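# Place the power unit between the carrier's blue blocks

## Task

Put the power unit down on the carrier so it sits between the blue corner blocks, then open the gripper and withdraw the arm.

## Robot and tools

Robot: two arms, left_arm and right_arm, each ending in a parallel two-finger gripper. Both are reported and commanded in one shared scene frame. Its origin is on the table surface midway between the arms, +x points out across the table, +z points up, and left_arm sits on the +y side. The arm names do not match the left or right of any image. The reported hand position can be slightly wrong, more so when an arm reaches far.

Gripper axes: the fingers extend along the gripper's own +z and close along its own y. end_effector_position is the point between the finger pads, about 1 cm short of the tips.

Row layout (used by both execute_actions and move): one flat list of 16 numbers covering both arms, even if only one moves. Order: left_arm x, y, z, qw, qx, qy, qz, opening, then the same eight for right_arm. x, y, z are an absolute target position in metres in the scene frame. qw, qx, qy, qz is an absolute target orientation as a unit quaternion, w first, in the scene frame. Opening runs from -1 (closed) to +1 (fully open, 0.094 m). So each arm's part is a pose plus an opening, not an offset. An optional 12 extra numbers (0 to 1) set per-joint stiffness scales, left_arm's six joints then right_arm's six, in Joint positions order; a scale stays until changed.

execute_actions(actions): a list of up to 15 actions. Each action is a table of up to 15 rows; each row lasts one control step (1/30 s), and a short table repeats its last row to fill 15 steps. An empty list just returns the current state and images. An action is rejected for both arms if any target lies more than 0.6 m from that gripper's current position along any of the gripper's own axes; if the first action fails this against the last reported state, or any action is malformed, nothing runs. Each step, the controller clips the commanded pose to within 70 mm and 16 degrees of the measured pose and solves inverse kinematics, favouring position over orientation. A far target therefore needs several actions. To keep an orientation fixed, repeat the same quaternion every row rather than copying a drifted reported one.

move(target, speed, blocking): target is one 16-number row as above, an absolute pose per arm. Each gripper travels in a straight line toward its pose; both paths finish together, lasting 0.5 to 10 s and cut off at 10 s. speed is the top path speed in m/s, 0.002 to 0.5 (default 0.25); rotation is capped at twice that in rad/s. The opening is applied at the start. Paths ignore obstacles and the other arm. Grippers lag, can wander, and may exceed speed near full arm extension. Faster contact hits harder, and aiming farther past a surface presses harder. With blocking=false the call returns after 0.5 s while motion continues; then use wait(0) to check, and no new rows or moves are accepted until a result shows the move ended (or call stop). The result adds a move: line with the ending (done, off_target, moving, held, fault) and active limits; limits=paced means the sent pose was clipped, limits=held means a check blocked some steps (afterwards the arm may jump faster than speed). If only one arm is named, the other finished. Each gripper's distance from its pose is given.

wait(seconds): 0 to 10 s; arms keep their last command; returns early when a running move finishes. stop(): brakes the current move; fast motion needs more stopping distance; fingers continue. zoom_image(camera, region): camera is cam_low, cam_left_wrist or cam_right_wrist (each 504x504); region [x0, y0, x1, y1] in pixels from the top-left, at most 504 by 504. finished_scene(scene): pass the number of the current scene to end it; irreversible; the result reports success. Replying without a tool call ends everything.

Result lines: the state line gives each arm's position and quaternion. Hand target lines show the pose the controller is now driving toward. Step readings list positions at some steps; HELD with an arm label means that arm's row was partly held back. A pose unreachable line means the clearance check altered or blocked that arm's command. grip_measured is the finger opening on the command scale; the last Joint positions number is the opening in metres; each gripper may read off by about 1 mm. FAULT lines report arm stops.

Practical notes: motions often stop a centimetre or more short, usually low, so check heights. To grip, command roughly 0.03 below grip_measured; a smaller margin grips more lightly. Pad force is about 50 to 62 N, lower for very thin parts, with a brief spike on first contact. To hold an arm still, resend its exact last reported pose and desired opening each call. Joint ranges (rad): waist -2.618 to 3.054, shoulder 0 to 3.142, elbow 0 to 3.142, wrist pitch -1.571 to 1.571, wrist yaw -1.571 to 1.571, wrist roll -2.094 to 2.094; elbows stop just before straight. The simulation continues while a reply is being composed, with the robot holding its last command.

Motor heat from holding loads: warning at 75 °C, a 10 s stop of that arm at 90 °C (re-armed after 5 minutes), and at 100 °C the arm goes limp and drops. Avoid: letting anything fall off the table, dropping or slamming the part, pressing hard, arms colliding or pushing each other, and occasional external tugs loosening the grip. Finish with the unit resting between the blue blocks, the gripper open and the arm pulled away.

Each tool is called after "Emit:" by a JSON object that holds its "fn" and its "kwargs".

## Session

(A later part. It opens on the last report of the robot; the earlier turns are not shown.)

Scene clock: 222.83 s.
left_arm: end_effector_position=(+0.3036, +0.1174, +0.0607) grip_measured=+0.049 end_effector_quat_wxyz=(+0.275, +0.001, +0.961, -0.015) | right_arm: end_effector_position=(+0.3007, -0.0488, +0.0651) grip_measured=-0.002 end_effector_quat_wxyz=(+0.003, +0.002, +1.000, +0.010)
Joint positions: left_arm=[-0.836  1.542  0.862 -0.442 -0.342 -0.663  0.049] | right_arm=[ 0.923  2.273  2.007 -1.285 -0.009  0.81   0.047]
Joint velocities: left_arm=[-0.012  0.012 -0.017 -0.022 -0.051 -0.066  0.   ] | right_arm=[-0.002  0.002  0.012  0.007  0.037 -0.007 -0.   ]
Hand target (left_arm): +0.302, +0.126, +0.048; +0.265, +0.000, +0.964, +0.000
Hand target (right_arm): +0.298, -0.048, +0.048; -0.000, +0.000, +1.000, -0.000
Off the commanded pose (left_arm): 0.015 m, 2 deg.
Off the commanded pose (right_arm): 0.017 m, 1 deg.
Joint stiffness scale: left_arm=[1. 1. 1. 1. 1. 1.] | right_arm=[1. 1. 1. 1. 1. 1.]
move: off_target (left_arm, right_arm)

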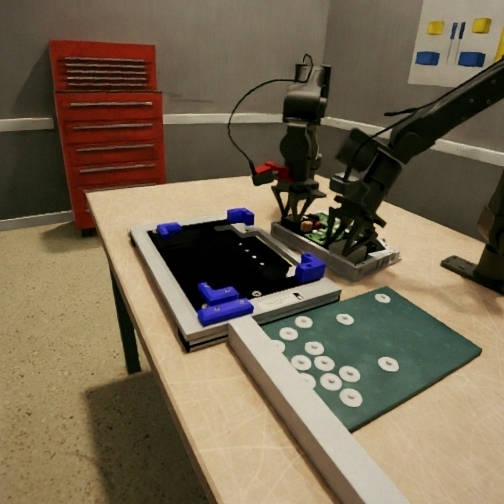

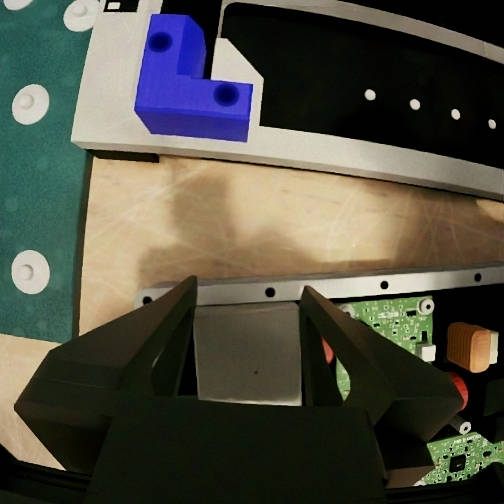

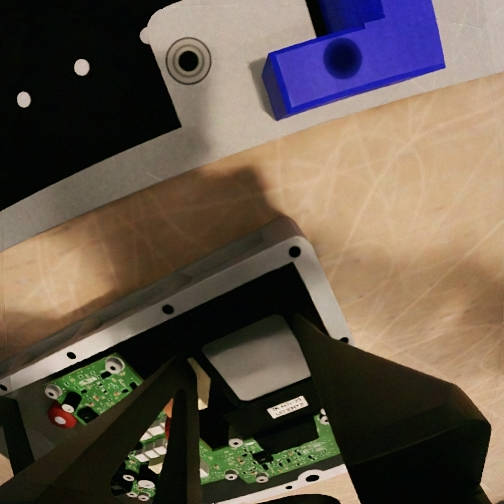

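Emit:
{"fn": "move", "kwargs": {"target": [0.303,0.118,0.055,0.27,0,0.963,0,-0.4,0.30,-0.048,0.058,0,0,1,0,-0.4], "speed": 0.03}}

Scene clock: 234.03 s.
left_arm: end_effector_position=(+0.3037, +0.1177, +0.0604) grip_measured=-0.003 end_effector_quat_wxyz=(+0.275, +0.001, +0.961, -0.014) | right_arm: end_effector_position=(+0.3005, -0.0492, +0.0657) grip_measured=-0.398 end_effector_quat_wxyz=(+0.004, +0.002, +1.000, +0.009)
Joint positions: left_arm=[-0.836  1.543  0.862 -0.441 -0.344 -0.663  0.047] | right_arm=[ 0.923  2.272  2.007 -1.287 -0.008  0.81   0.028]
Joint velocities: left_arm=[ 0.017 -0.012 -0.002 -0.022  0.081  0.081  0.   ] | right_arm=[ 0.007 -0.007 -0.002 -0.051  0.007  0.051  0.   ]
Hand target (left_arm): +0.303, +0.118, +0.055; +0.270, +0.000, +0.963, -0.000
Hand target (right_arm): +0.300, -0.048, +0.058; +0.000, +0.000, +1.000, +0.000
Off the commanded pose (left_arm): 0.005 m, 2 deg.
Off the commanded pose (right_arm): 0.008 m, 1 deg.
Joint stiffness scale: left_arm=[1. 1. 1. 1. 1. 1.] | right_arm=[1. 1. 1. 1. 1. 1.]
move: done

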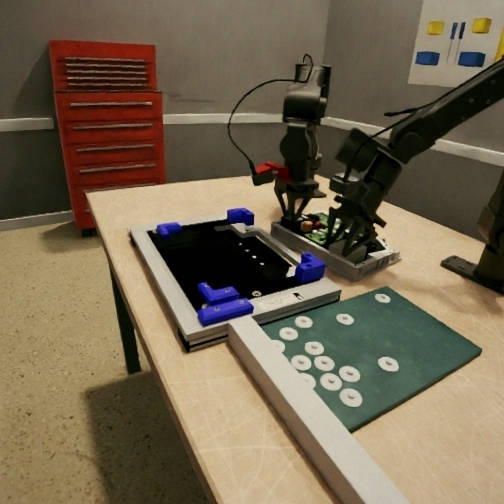

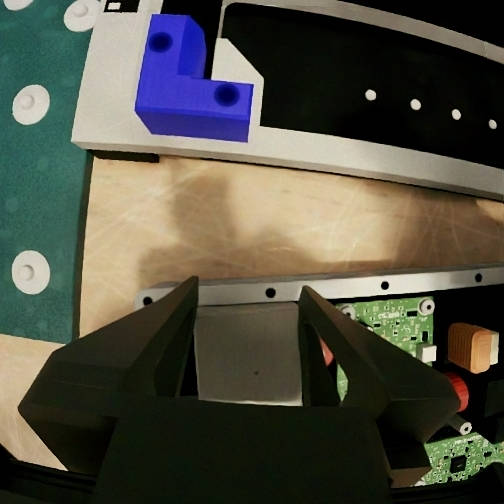

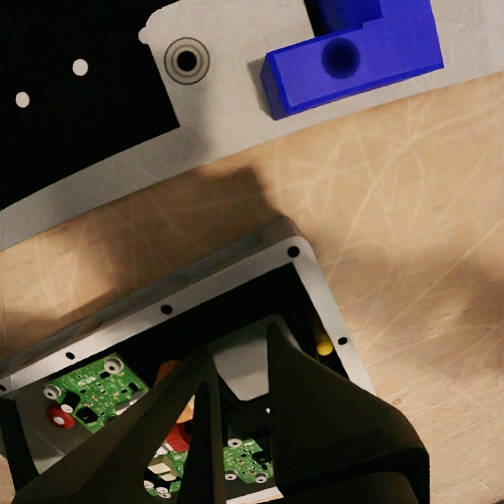

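Emit:
{"fn": "move", "kwargs": {"target": [0.303,0.118,0.058,0.27,0,0.963,0,-0.4,0.30,-0.044,0.085,0,0,1,0,0.0], "speed": 0.04}}

Emit:
{"fn": "move", "kwargs": {"target": [0.303,0.118,0.058,0.27,0,0.963,0,-0.4,0.30,-0.044,0.045,0,0,1,0,0.0], "speed": 0.03}}

Scene clock: 247.80 s.
left_arm: end_effector_position=(+0.3037, +0.1178, +0.0603) grip_measured=-0.003 end_effector_quat_wxyz=(+0.275, +0.001, +0.961, -0.014) | right_arm: end_effector_position=(+0.3030, -0.0466, +0.0876) grip_measured=-0.002 end_effector_quat_wxyz=(+0.002, +0.003, +1.000, +0.008)
Joint positions: left_arm=[-0.836  1.543  0.862 -0.442 -0.344 -0.663  0.047] | right_arm=[ 0.923  2.299  2.139 -1.397 -0.008  0.812  0.047]
Joint velocities: left_arm=[ 0.012 -0.012 -0.017 -0.037  0.022 -0.081 -0.   ] | right_arm=[ 0.002 -0.002 -0.007 -0.081  0.022  0.007 -0.   ]
Hand target (left_arm): +0.303, +0.118, +0.058; +0.270, +0.000, +0.963, -0.000
Hand target (right_arm): +0.300, -0.044, +0.085; +0.000, +0.000, +1.000, +0.000
Off the commanded pose (left_arm): 0.002 m, 2 deg.
Off the commanded pose (right_arm): 0.005 m, 1 deg.
Joint stiffness scale: left_arm=[1. 1. 1. 1. 1. 1.] | right_arm=[1. 1. 1. 1. 1. 1.]
move: done

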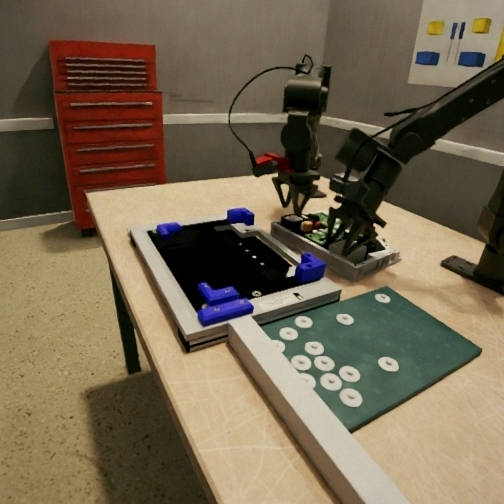

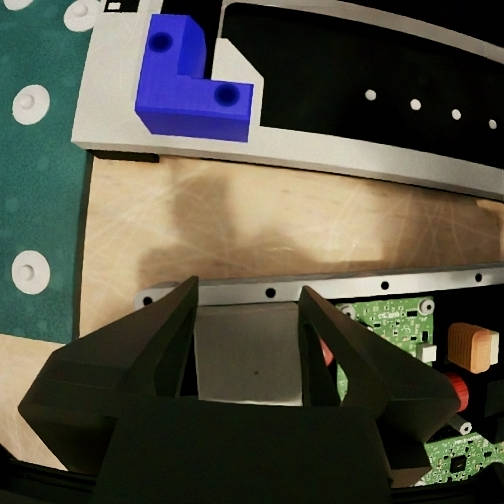

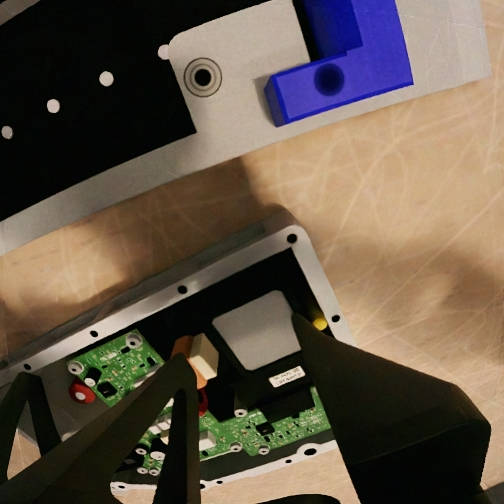

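Scene clock: 249.47 s.
left_arm: end_effector_position=(+0.3036, +0.1177, +0.0603) grip_measured=-0.003 end_effector_quat_wxyz=(+0.275, +0.001, +0.961, -0.014) | right_arm: end_effector_position=(+0.3032, -0.0464, +0.0650) grip_measured=-0.002 end_effector_quat_wxyz=(+0.004, +0.003, +1.000, +0.010)
Joint positions: left_arm=[-0.836  1.543  0.862 -0.442 -0.344 -0.663  0.047] | right_arm=[ 0.923  2.289  2.032 -1.294 -0.008  0.813  0.047]
Joint velocities: left_arm=[-0.002  0.002  0.007 -0.007  0.037 -0.125  0.   ] | right_arm=[ 0.002  0.002 -0.017  0.022 -0.037 -0.037  0.001]
Hand target (left_arm): +0.303, +0.118, +0.058; +0.270, +0.000, +0.963, -0.001
Hand target (right_arm): +0.300, -0.045, +0.045; -0.000, +0.000, +1.000, -0.000
Off the commanded pose (left_arm): 0.002 m, 2 deg.
Off the commanded pose (right_arm): 0.020 m, 1 deg.
Joint stiffness scale: left_arm=[1. 1. 1. 1. 1. 1.] | right_arm=[1. 1. 1. 1. 1. 1.]
move: off_target (right_arm)

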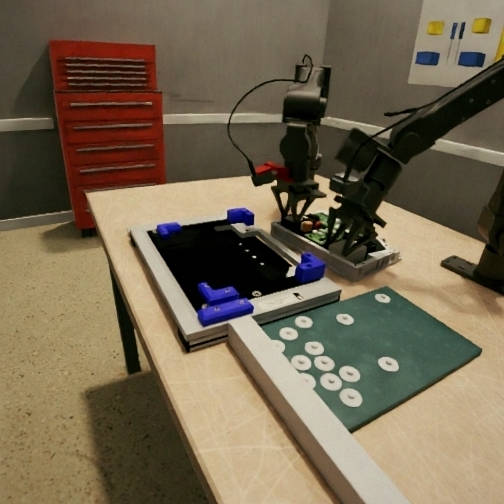

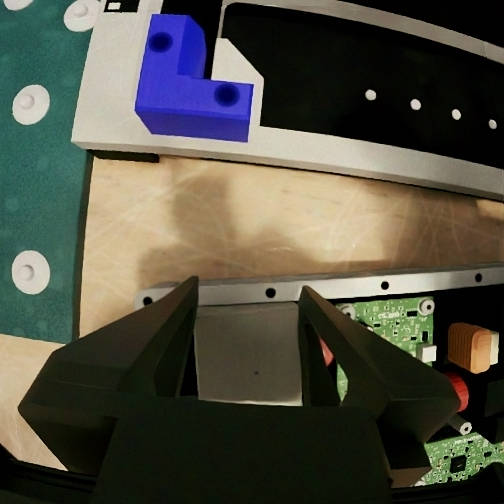

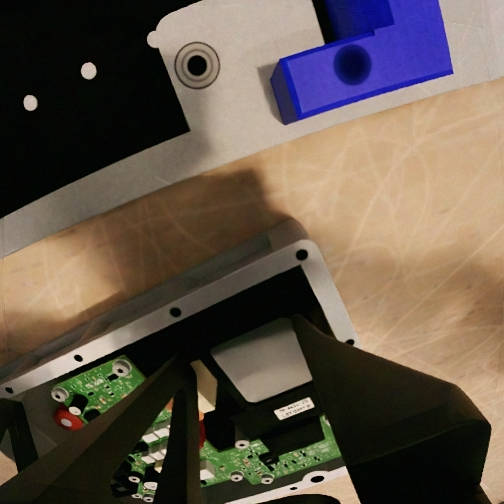

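Emit:
{"fn": "move", "kwargs": {"target": [0.303,0.118,0.058,0.27,0,0.963,0,-0.4,0.30,-0.062,0.055,0,0,1,0,0.0], "speed": 0.005}}

Scene clock: 264.70 s.
left_arm: end_effector_position=(+0.3037, +0.1178, +0.0603) grip_measured=-0.003 end_effector_quat_wxyz=(+0.275, +0.001, +0.961, -0.014) | right_arm: end_effector_position=(+0.3023, -0.0473, +0.0662) grip_measured=-0.002 end_effector_quat_wxyz=(+0.015, -0.005, +1.000, +0.022)
Joint positions: left_arm=[-0.836  1.543  0.862 -0.442 -0.344 -0.663  0.047] | right_arm=[ 0.923  2.244  1.961 -1.235 -0.008  0.797  0.047]
Joint velocities: left_arm=[-0.007  0.002 -0.007 -0.022  0.022  0.022 -0.001] | right_arm=[-0.027 -0.017 -0.002 -0.081 -0.007  0.007  0.   ]
Hand target (left_arm): +0.303, +0.118, +0.058; +0.270, +0.000, +0.963, -0.000
Hand target (right_arm): +0.300, -0.062, +0.055; -0.000, -0.000, +1.000, +0.000
Off the commanded pose (left_arm): 0.002 m, 2 deg.
Off the commanded pose (right_arm): 0.019 m, 3 deg.
Joint stiffness scale: left_arm=[1. 1. 1. 1. 1. 1.] | right_arm=[1. 1. 1. 1. 1. 1.]
move: off_target (right_arm)

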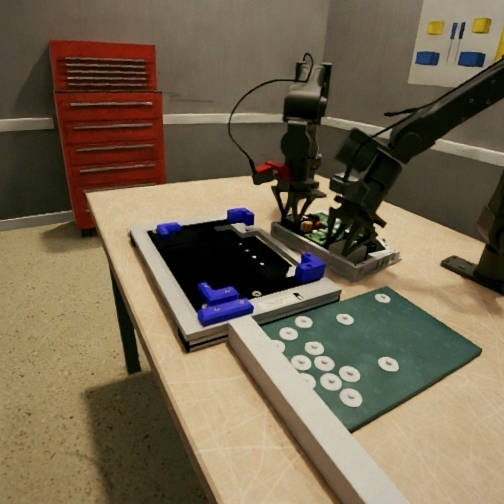

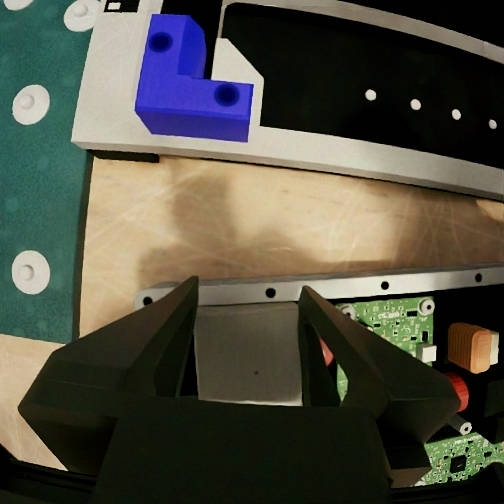

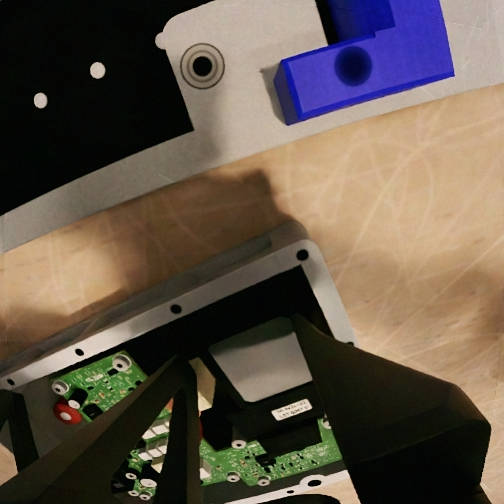

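Emit:
{"fn": "move", "kwargs": {"target": [0.303,0.118,0.058,0.27,0,0.963,0,-0.4,0.30,-0.05,0.055,0,0,1,0,-0.4], "speed": 0.01}}

Scene clock: 271.97 s.
left_arm: end_effector_position=(+0.3036, +0.1177, +0.0603) grip_measured=-0.003 end_effector_quat_wxyz=(+0.275, +0.001, +0.961, -0.014) | right_arm: end_effector_position=(+0.3018, -0.0484, +0.0661) grip_measured=-0.398 end_effector_quat_wxyz=(+0.010, -0.002, +1.000, +0.015)
Joint positions: left_arm=[-0.836  1.543  0.862 -0.442 -0.344 -0.663  0.047] | right_arm=[ 0.923  2.258  1.986 -1.263 -0.006  0.802  0.028]
Joint velocities: left_arm=[-0.007  0.002  0.002 -0.037 -0.037  0.022  0.001] | right_arm=[ 0.007 -0.007  0.007 -0.007 -0.007  0.037 -0.   ]
Hand target (left_arm): +0.303, +0.118, +0.058; +0.270, +0.000, +0.963, -0.001
Hand target (right_arm): +0.300, -0.050, +0.055; +0.000, +0.000, +1.000, +0.000
Off the commanded pose (left_arm): 0.002 m, 2 deg.
Off the commanded pose (right_arm): 0.011 m, 2 deg.
Joint stiffness scale: left_arm=[1. 1. 1. 1. 1. 1.] | right_arm=[1. 1. 1. 1. 1. 1.]
move: off_target (right_arm)

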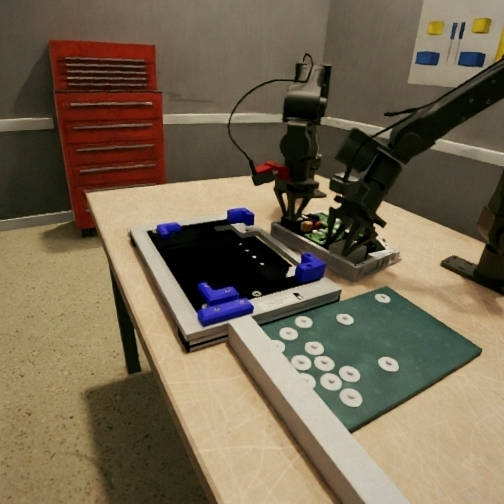

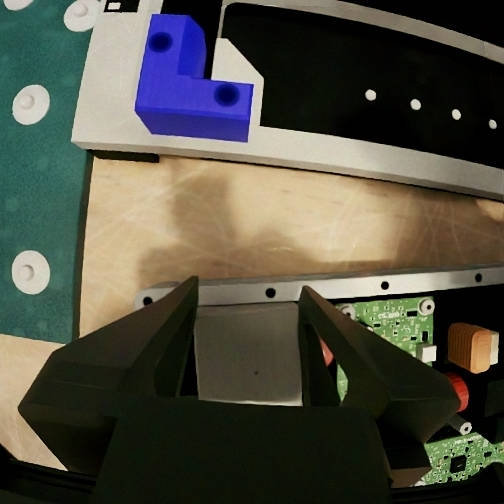

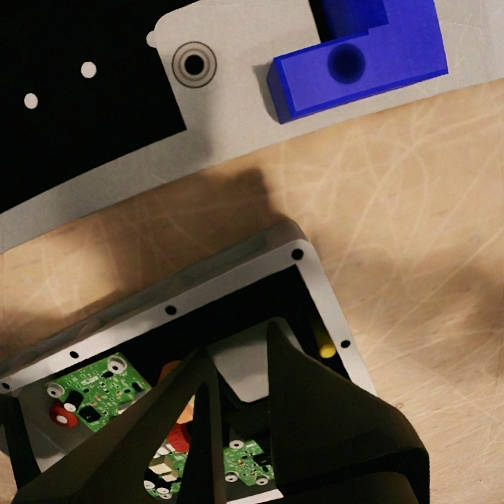

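Emit:
{"fn": "move", "kwargs": {"target": [0.303,0.118,0.058,0.27,0,0.963,0,-0.4,0.288,-0.052,0.085,0,0,1,0,0.0], "speed": 0.04}}

Emit:
{"fn": "move", "kwargs": {"target": [0.303,0.118,0.058,0.27,0,0.963,0,-0.4,0.288,-0.052,0.045,0,0,1,0,0.0], "speed": 0.03}}

Scene clock: 282.53 s.
left_arm: end_effector_position=(+0.3037, +0.1178, +0.0603) grip_measured=-0.003 end_effector_quat_wxyz=(+0.275, +0.001, +0.961, -0.014) | right_arm: end_effector_position=(+0.2892, -0.0548, +0.0737) grip_measured=-0.002 end_effector_quat_wxyz=(-0.009, +0.001, +1.000, -0.005)
Joint positions: left_arm=[-0.836  1.543  0.862 -0.442 -0.344 -0.663  0.047] | right_arm=[ 0.934  2.258  2.016 -1.347 -0.006  0.819  0.047]
Joint velocities: left_arm=[-0.007 -0.002  0.017 -0.022  0.139 -0.022  0.   ] | right_arm=[-0.002 -0.012  0.007 -0.022 -0.051 -0.007  0.   ]
Hand target (left_arm): +0.303, +0.118, +0.058; +0.270, +0.000, +0.963, -0.000
Hand target (right_arm): +0.288, -0.052, +0.085; -0.000, +0.000, +1.000, +0.000
Off the commanded pose (left_arm): 0.002 m, 2 deg.
Off the commanded pose (right_arm): 0.012 m, 1 deg.
Joint stiffness scale: left_arm=[1. 1. 1. 1. 1. 1.] | right_arm=[1. 1. 1. 1. 1. 1.]
move: off_target (right_arm)

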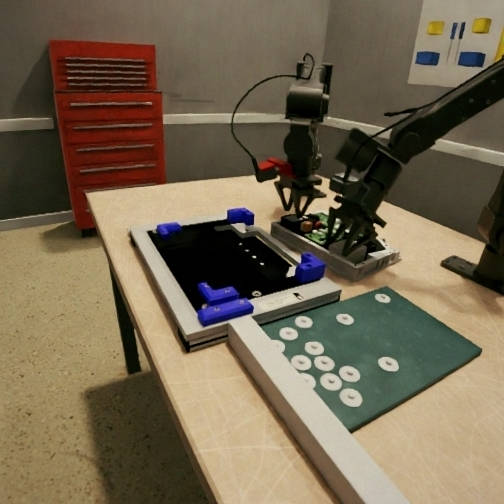

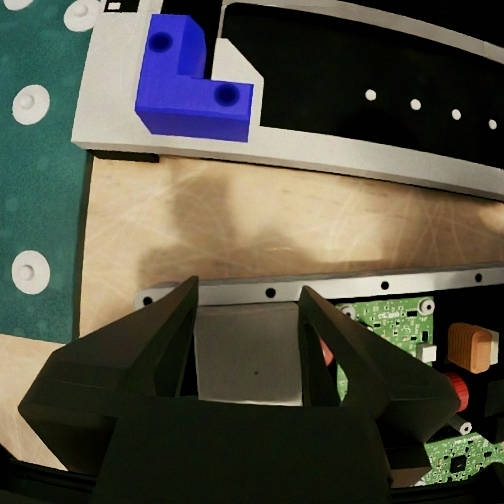

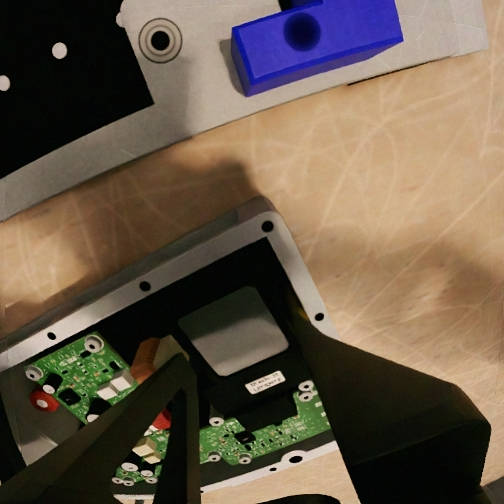

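Scene clock: 283.73 s.
left_arm: end_effector_position=(+0.3036, +0.1177, +0.0603) grip_measured=-0.003 end_effector_quat_wxyz=(+0.275, +0.001, +0.961, -0.014) | right_arm: end_effector_position=(+0.2899, -0.0540, +0.0645) grip_measured=-0.002 end_effector_quat_wxyz=(+0.004, +0.001, +1.000, +0.008)
Joint positions: left_arm=[-0.836  1.543  0.862 -0.442 -0.344 -0.663  0.047] | right_arm=[ 0.934  2.223  1.922 -1.252 -0.006  0.819  0.047]
Joint velocities: left_arm=[-0.012  0.002  0.002  0.022  0.037  0.007 -0.001] | right_arm=[-0.007 -0.017 -0.017 -0.007 -0.022 -0.037 -0.001]
Hand target (left_arm): +0.303, +0.118, +0.058; +0.270, +0.000, +0.963, -0.001
Hand target (right_arm): +0.288, -0.053, +0.045; -0.000, -0.000, +1.000, -0.000
Off the commanded pose (left_arm): 0.002 m, 2 deg.
Off the commanded pose (right_arm): 0.020 m, 1 deg.
Joint stiffness scale: left_arm=[1. 1. 1. 1. 1. 1.] | right_arm=[1. 1. 1. 1. 1. 1.]
move: off_target (right_arm)

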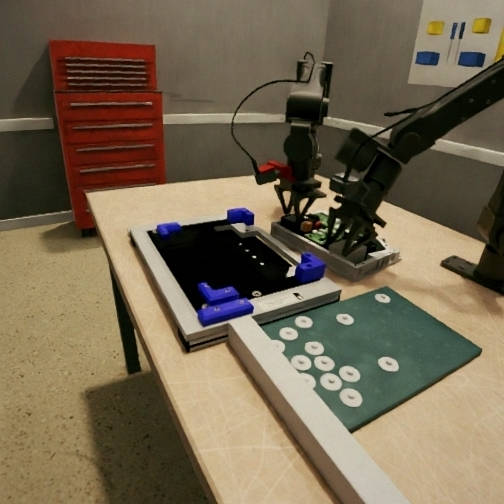

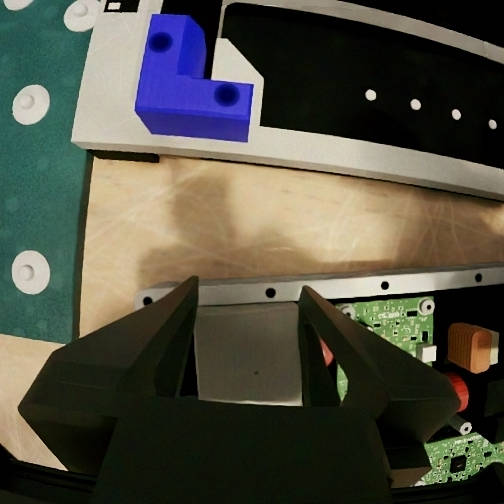

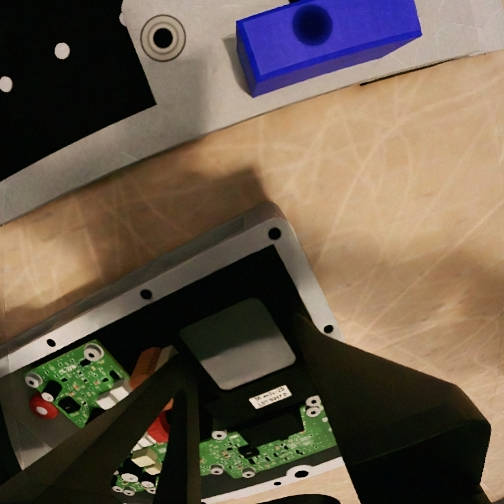

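Emit:
{"fn": "move", "kwargs": {"target": [0.303,0.118,0.058,0.27,0,0.963,0,-0.4,0.305,-0.053,0.088,0,0,1,0,0.02], "speed": 0.04}}

Emit:
{"fn": "move", "kwargs": {"target": [0.303,0.118,0.058,0.27,0,0.963,0,-0.4,0.305,-0.053,0.03,0,0,1,0,0.02], "speed": 0.03}}

Scene clock: 308.67 s.
left_arm: end_effector_position=(+0.3037, +0.1178, +0.0603) grip_measured=-0.003 end_effector_quat_wxyz=(+0.275, +0.001, +0.961, -0.014) | right_arm: end_effector_position=(+0.3017, -0.0494, +0.0925) grip_measured=+0.018 end_effector_quat_wxyz=(+0.004, -0.001, +1.000, +0.009)
Joint positions: left_arm=[-0.836  1.543  0.862 -0.442 -0.344 -0.663  0.047] | right_arm=[ 0.922  2.278  2.124 -1.397 -0.006  0.802  0.048]
Joint velocities: left_arm=[ 0.012 -0.002  0.017  0.007 -0.037 -0.022  0.   ] | right_arm=[ 0.017  0.002 -0.007  0.037  0.007  0.007  0.001]
Hand target (left_arm): +0.303, +0.118, +0.058; +0.270, +0.000, +0.963, -0.000
Hand target (right_arm): +0.305, -0.053, +0.088; +0.000, +0.000, +1.000, +0.000
Off the commanded pose (left_arm): 0.002 m, 2 deg.
Off the commanded pose (right_arm): 0.007 m, 1 deg.
Joint stiffness scale: left_arm=[1. 1. 1. 1. 1. 1.] | right_arm=[1. 1. 1. 1. 1. 1.]
move: done

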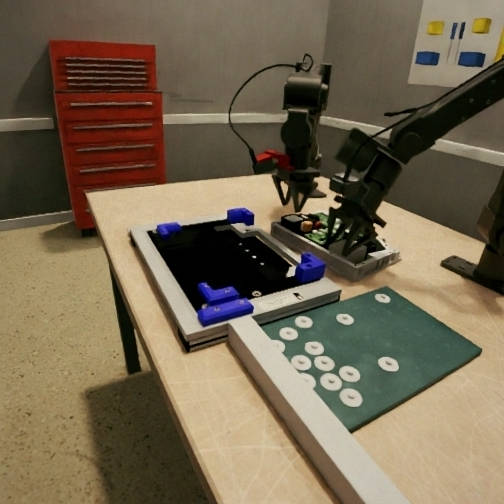

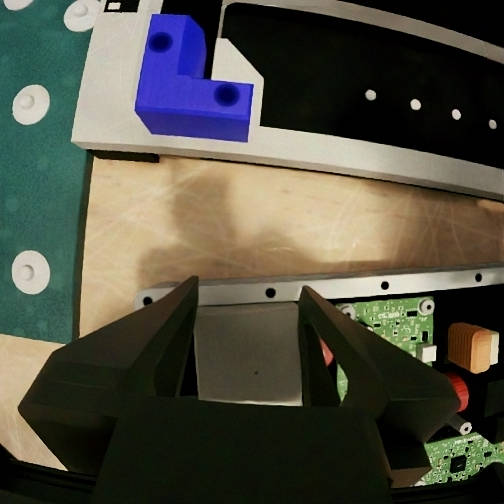

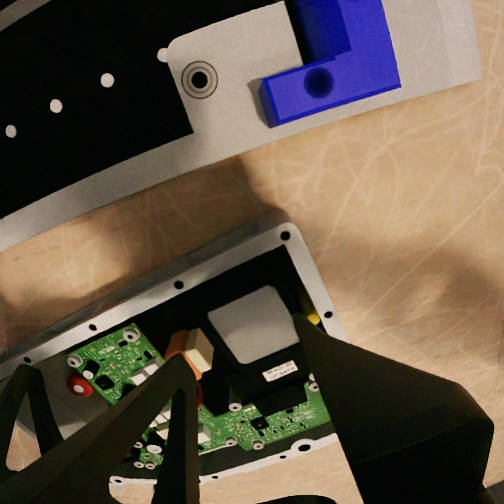

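Scene clock: 311.00 s.
left_arm: end_effector_position=(+0.3036, +0.1177, +0.0603) grip_measured=-0.003 end_effector_quat_wxyz=(+0.275, +0.001, +0.961, -0.014) | right_arm: end_effector_position=(+0.3017, -0.0497, +0.0640) grip_measured=+0.018 end_effector_quat_wxyz=(+0.011, -0.001, +1.000, +0.016)
Joint positions: left_arm=[-0.836  1.543  0.862 -0.442 -0.344 -0.663  0.047] | right_arm=[ 0.922  2.251  1.965 -1.246 -0.005  0.802  0.048]
Joint velocities: left_arm=[ 0.002 -0.012 -0.002 -0.022  0.007 -0.007 -0.   ] | right_arm=[-0.007 -0.032 -0.002 -0.037 -0.022 -0.081 -0.   ]
Hand target (left_arm): +0.303, +0.118, +0.058; +0.270, +0.000, +0.963, -0.001
Hand target (right_arm): +0.303, -0.054, +0.031; -0.001, -0.000, +1.000, -0.000
Off the commanded pose (left_arm): 0.002 m, 2 deg.
Off the commanded pose (right_arm): 0.034 m, 2 deg.
Joint stiffness scale: left_arm=[1. 1. 1. 1. 1. 1.] | right_arm=[1. 1. 1. 1. 1. 1.]
move: off_target (right_arm)

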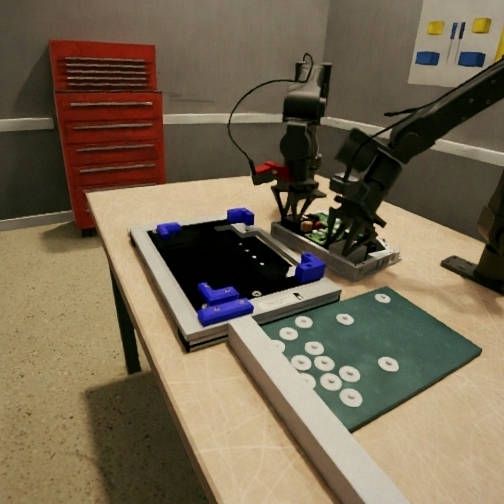

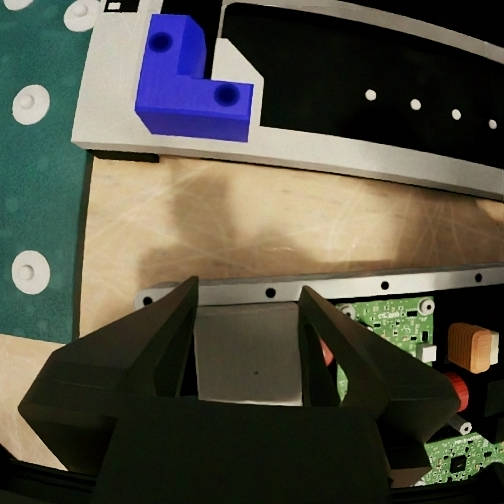

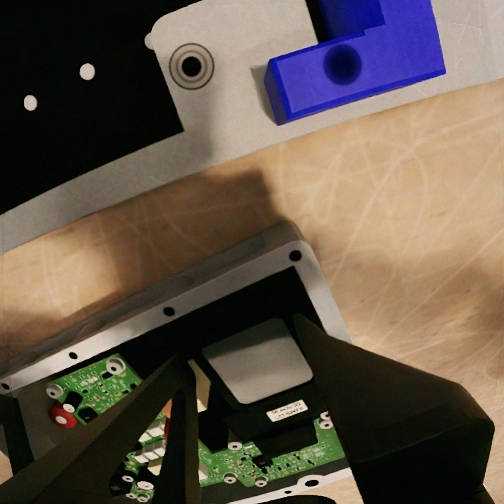

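Emit:
{"fn": "move", "kwargs": {"target": [0.303,0.118,0.058,0.27,0,0.963,0,-0.4,0.30,-0.055,0.10,0,0,1,0,-0.5], "speed": 0.05}}

Emit:
{"fn": "move", "kwargs": {"target": [0.303,0.118,0.058,0.27,0,0.963,0,-0.4,0.285,-0.09,0.085,0,0,1,0,-0.5], "speed": 0.05}}

Scene clock: 326.80 s.
left_arm: end_effector_position=(+0.3037, +0.1178, +0.0603) grip_measured=-0.003 end_effector_quat_wxyz=(+0.275, +0.001, +0.961, -0.014) | right_arm: end_effector_position=(+0.2998, -0.0542, +0.1026) grip_measured=-0.498 end_effector_quat_wxyz=(+0.006, -0.000, +1.000, +0.005)
Joint positions: left_arm=[-0.836  1.543  0.862 -0.442 -0.344 -0.663  0.047] | right_arm=[ 0.92   2.263  2.139 -1.432  0.001  0.802  0.024]
Joint velocities: left_arm=[-0.012 -0.027 -0.012  0.022 -0.007 -0.007 -0.   ] | right_arm=[-0.002  0.002 -0.017 -0.007 -0.022  0.037 -0.001]
Hand target (left_arm): +0.303, +0.118, +0.058; +0.270, +0.000, +0.963, -0.000
Hand target (right_arm): +0.300, -0.055, +0.100; +0.000, +0.000, +1.000, +0.000
Off the commanded pose (left_arm): 0.002 m, 2 deg.
Off the commanded pose (right_arm): 0.003 m, 1 deg.
Joint stiffness scale: left_arm=[1. 1. 1. 1. 1. 1.] | right_arm=[1. 1. 1. 1. 1. 1.]
move: done

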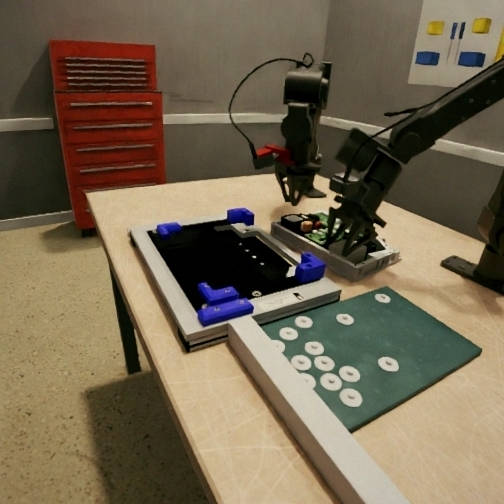

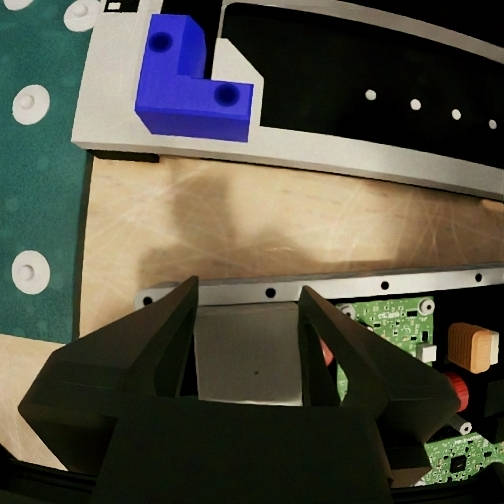

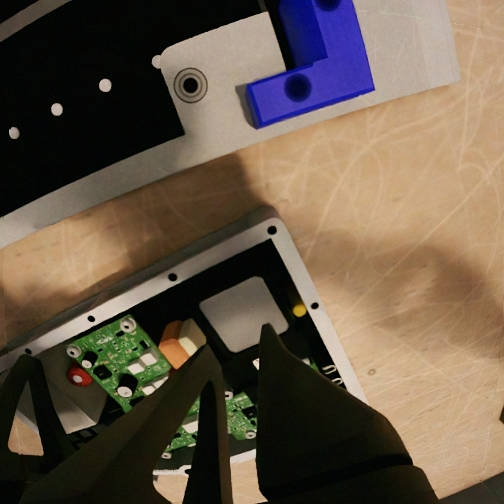

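Scene clock: 328.13 s.
left_arm: end_effector_position=(+0.3036, +0.1177, +0.0603) grip_measured=-0.003 end_effector_quat_wxyz=(+0.275, +0.001, +0.961, -0.014) | right_arm: end_effector_position=(+0.2824, -0.0863, +0.0812) grip_measured=-0.498 end_effector_quat_wxyz=(-0.004, -0.002, +1.000, -0.005)
Joint positions: left_arm=[-0.836  1.543  0.862 -0.442 -0.344 -0.663  0.047] | right_arm=[ 0.896  2.125  1.831 -1.289  0.001  0.776  0.024]
Joint velocities: left_arm=[-0.002 -0.002 -0.007 -0.066 -0.037 -0.066 -0.   ] | right_arm=[ 0.002  0.002 -0.007  0.007  0.022  0.022 -0.001]
Hand target (left_arm): +0.303, +0.118, +0.058; +0.270, +0.000, +0.963, -0.001
Hand target (right_arm): +0.284, -0.090, +0.085; -0.000, +0.000, +1.000, -0.000
Off the commanded pose (left_arm): 0.002 m, 2 deg.
Off the commanded pose (right_arm): 0.006 m, 1 deg.
Joint stiffness scale: left_arm=[1. 1. 1. 1. 1. 1.] | right_arm=[1. 1. 1. 1. 1. 1.]
move: done

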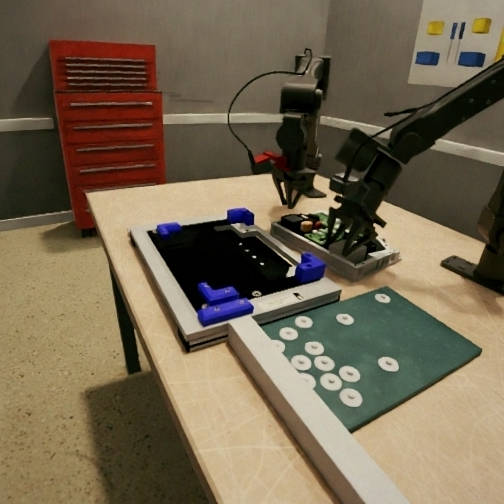

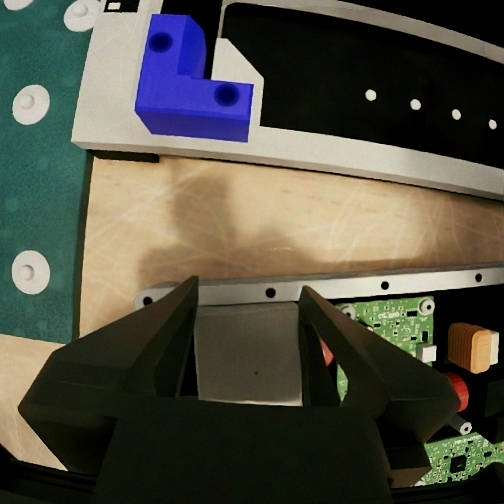

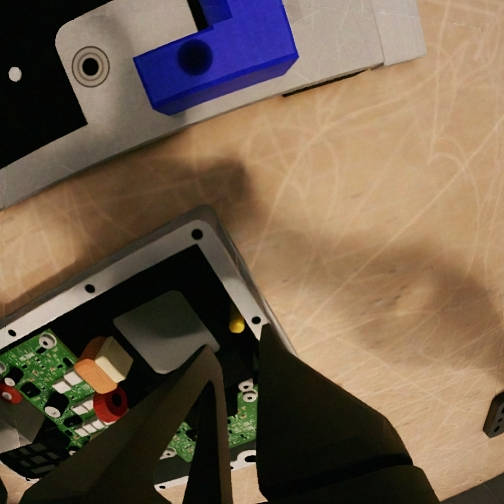

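Emit:
{"fn": "move", "kwargs": {"target": [0.303,0.118,0.058,0.27,0,0.963,0,-0.4,0.282,-0.094,0.04,0,0,1,0,-0.5], "speed": 0.03}}

Emit:
{"fn": "move", "kwargs": {"target": [0.303,0.118,0.058,0.27,0,0.963,0,-0.4,0.282,-0.092,0.045,0,0,1,0,-1], "speed": 0.03}}

Scene clock: 337.07 s.
left_arm: end_effector_position=(+0.3037, +0.1178, +0.0603) grip_measured=-0.003 end_effector_quat_wxyz=(+0.275, +0.001, +0.961, -0.014) | right_arm: end_effector_position=(+0.2809, -0.0880, +0.0636) grip_measured=-0.498 end_effector_quat_wxyz=(+0.011, -0.003, +1.000, +0.013)
Joint positions: left_arm=[-0.836  1.543  0.862 -0.442 -0.344 -0.663  0.047] | right_arm=[ 0.893  2.076  1.686 -1.147 -0.004  0.771  0.024]
Joint velocities: left_arm=[-0.007  0.002 -0.017  0.037  0.022  0.037 -0.001] | right_arm=[ 0.002  0.002 -0.017 -0.007  0.007 -0.022  0.   ]
Hand target (left_arm): +0.303, +0.118, +0.058; +0.270, +0.000, +0.963, -0.000
Hand target (right_arm): +0.281, -0.095, +0.041; -0.000, -0.000, +1.000, -0.000
Off the commanded pose (left_arm): 0.002 m, 2 deg.
Off the commanded pose (right_arm): 0.024 m, 2 deg.
Joint stiffness scale: left_arm=[1. 1. 1. 1. 1. 1.] | right_arm=[1. 1. 1. 1. 1. 1.]
move: off_target (right_arm)

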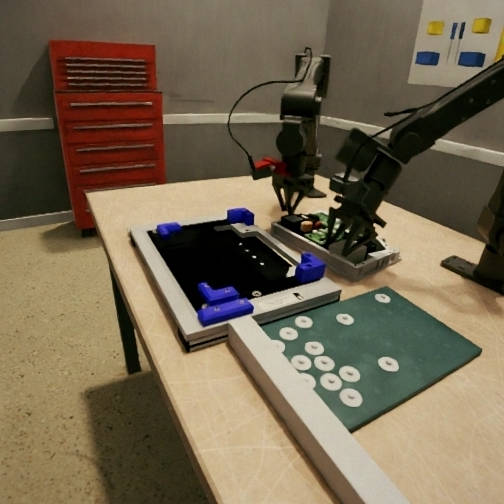

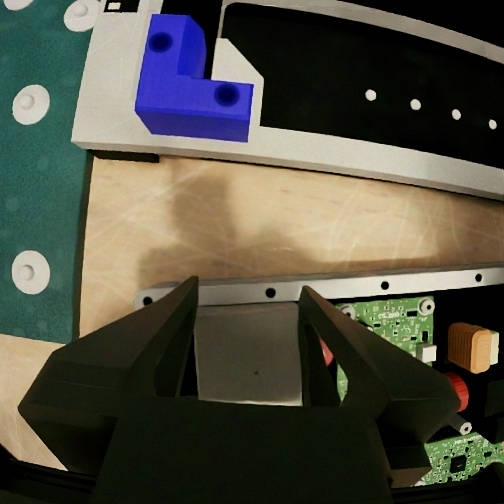

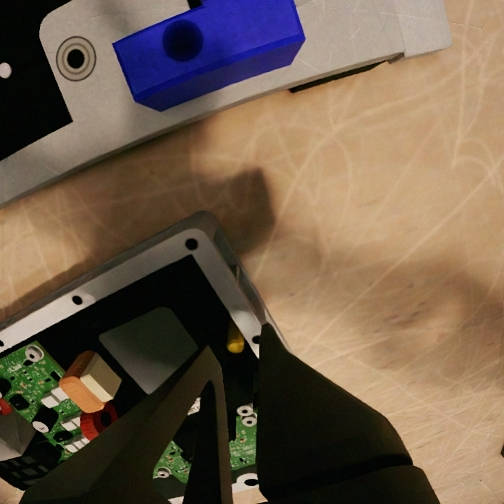

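Scene clock: 338.00 s.
left_arm: end_effector_position=(+0.3036, +0.1177, +0.0603) grip_measured=-0.003 end_effector_quat_wxyz=(+0.275, +0.001, +0.961, -0.014) | right_arm: end_effector_position=(+0.2820, -0.0861, +0.0545) grip_measured=-0.994 end_effector_quat_wxyz=(+0.006, -0.003, +1.000, +0.011)
Joint positions: left_arm=[-0.836  1.543  0.862 -0.442 -0.344 -0.663  0.047] | right_arm=[ 0.893  2.1    1.686 -1.132 -0.008  0.771  0.   ]
Joint velocities: left_arm=[ 0.017  0.012  0.012 -0.007 -0.066  0.007 -0.001] | right_arm=[-0.002  0.017  0.012  0.007 -0.007 -0.022 -0.   ]
Hand target (left_arm): +0.303, +0.118, +0.058; +0.270, +0.000, +0.963, -0.001
Hand target (right_arm): +0.282, -0.092, +0.045; -0.000, +0.000, +1.000, +0.000
Off the commanded pose (left_arm): 0.002 m, 2 deg.
Off the commanded pose (right_arm): 0.011 m, 1 deg.
Joint stiffness scale: left_arm=[1. 1. 1. 1. 1. 1.] | right_arm=[1. 1. 1. 1. 1. 1.]
move: off_target (right_arm)

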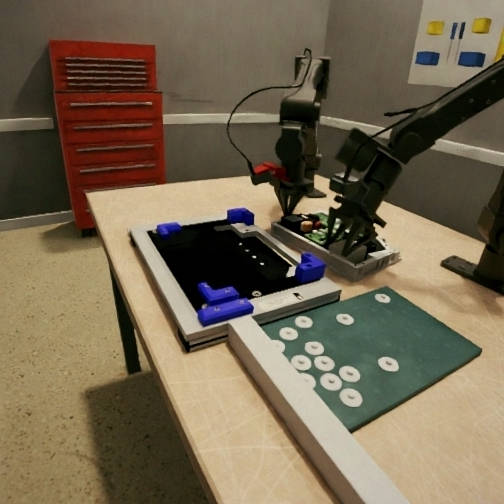

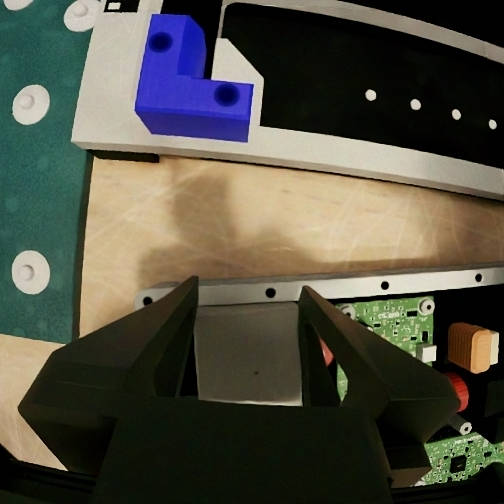

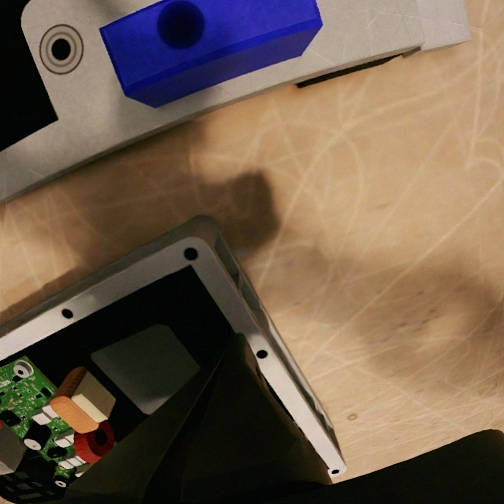

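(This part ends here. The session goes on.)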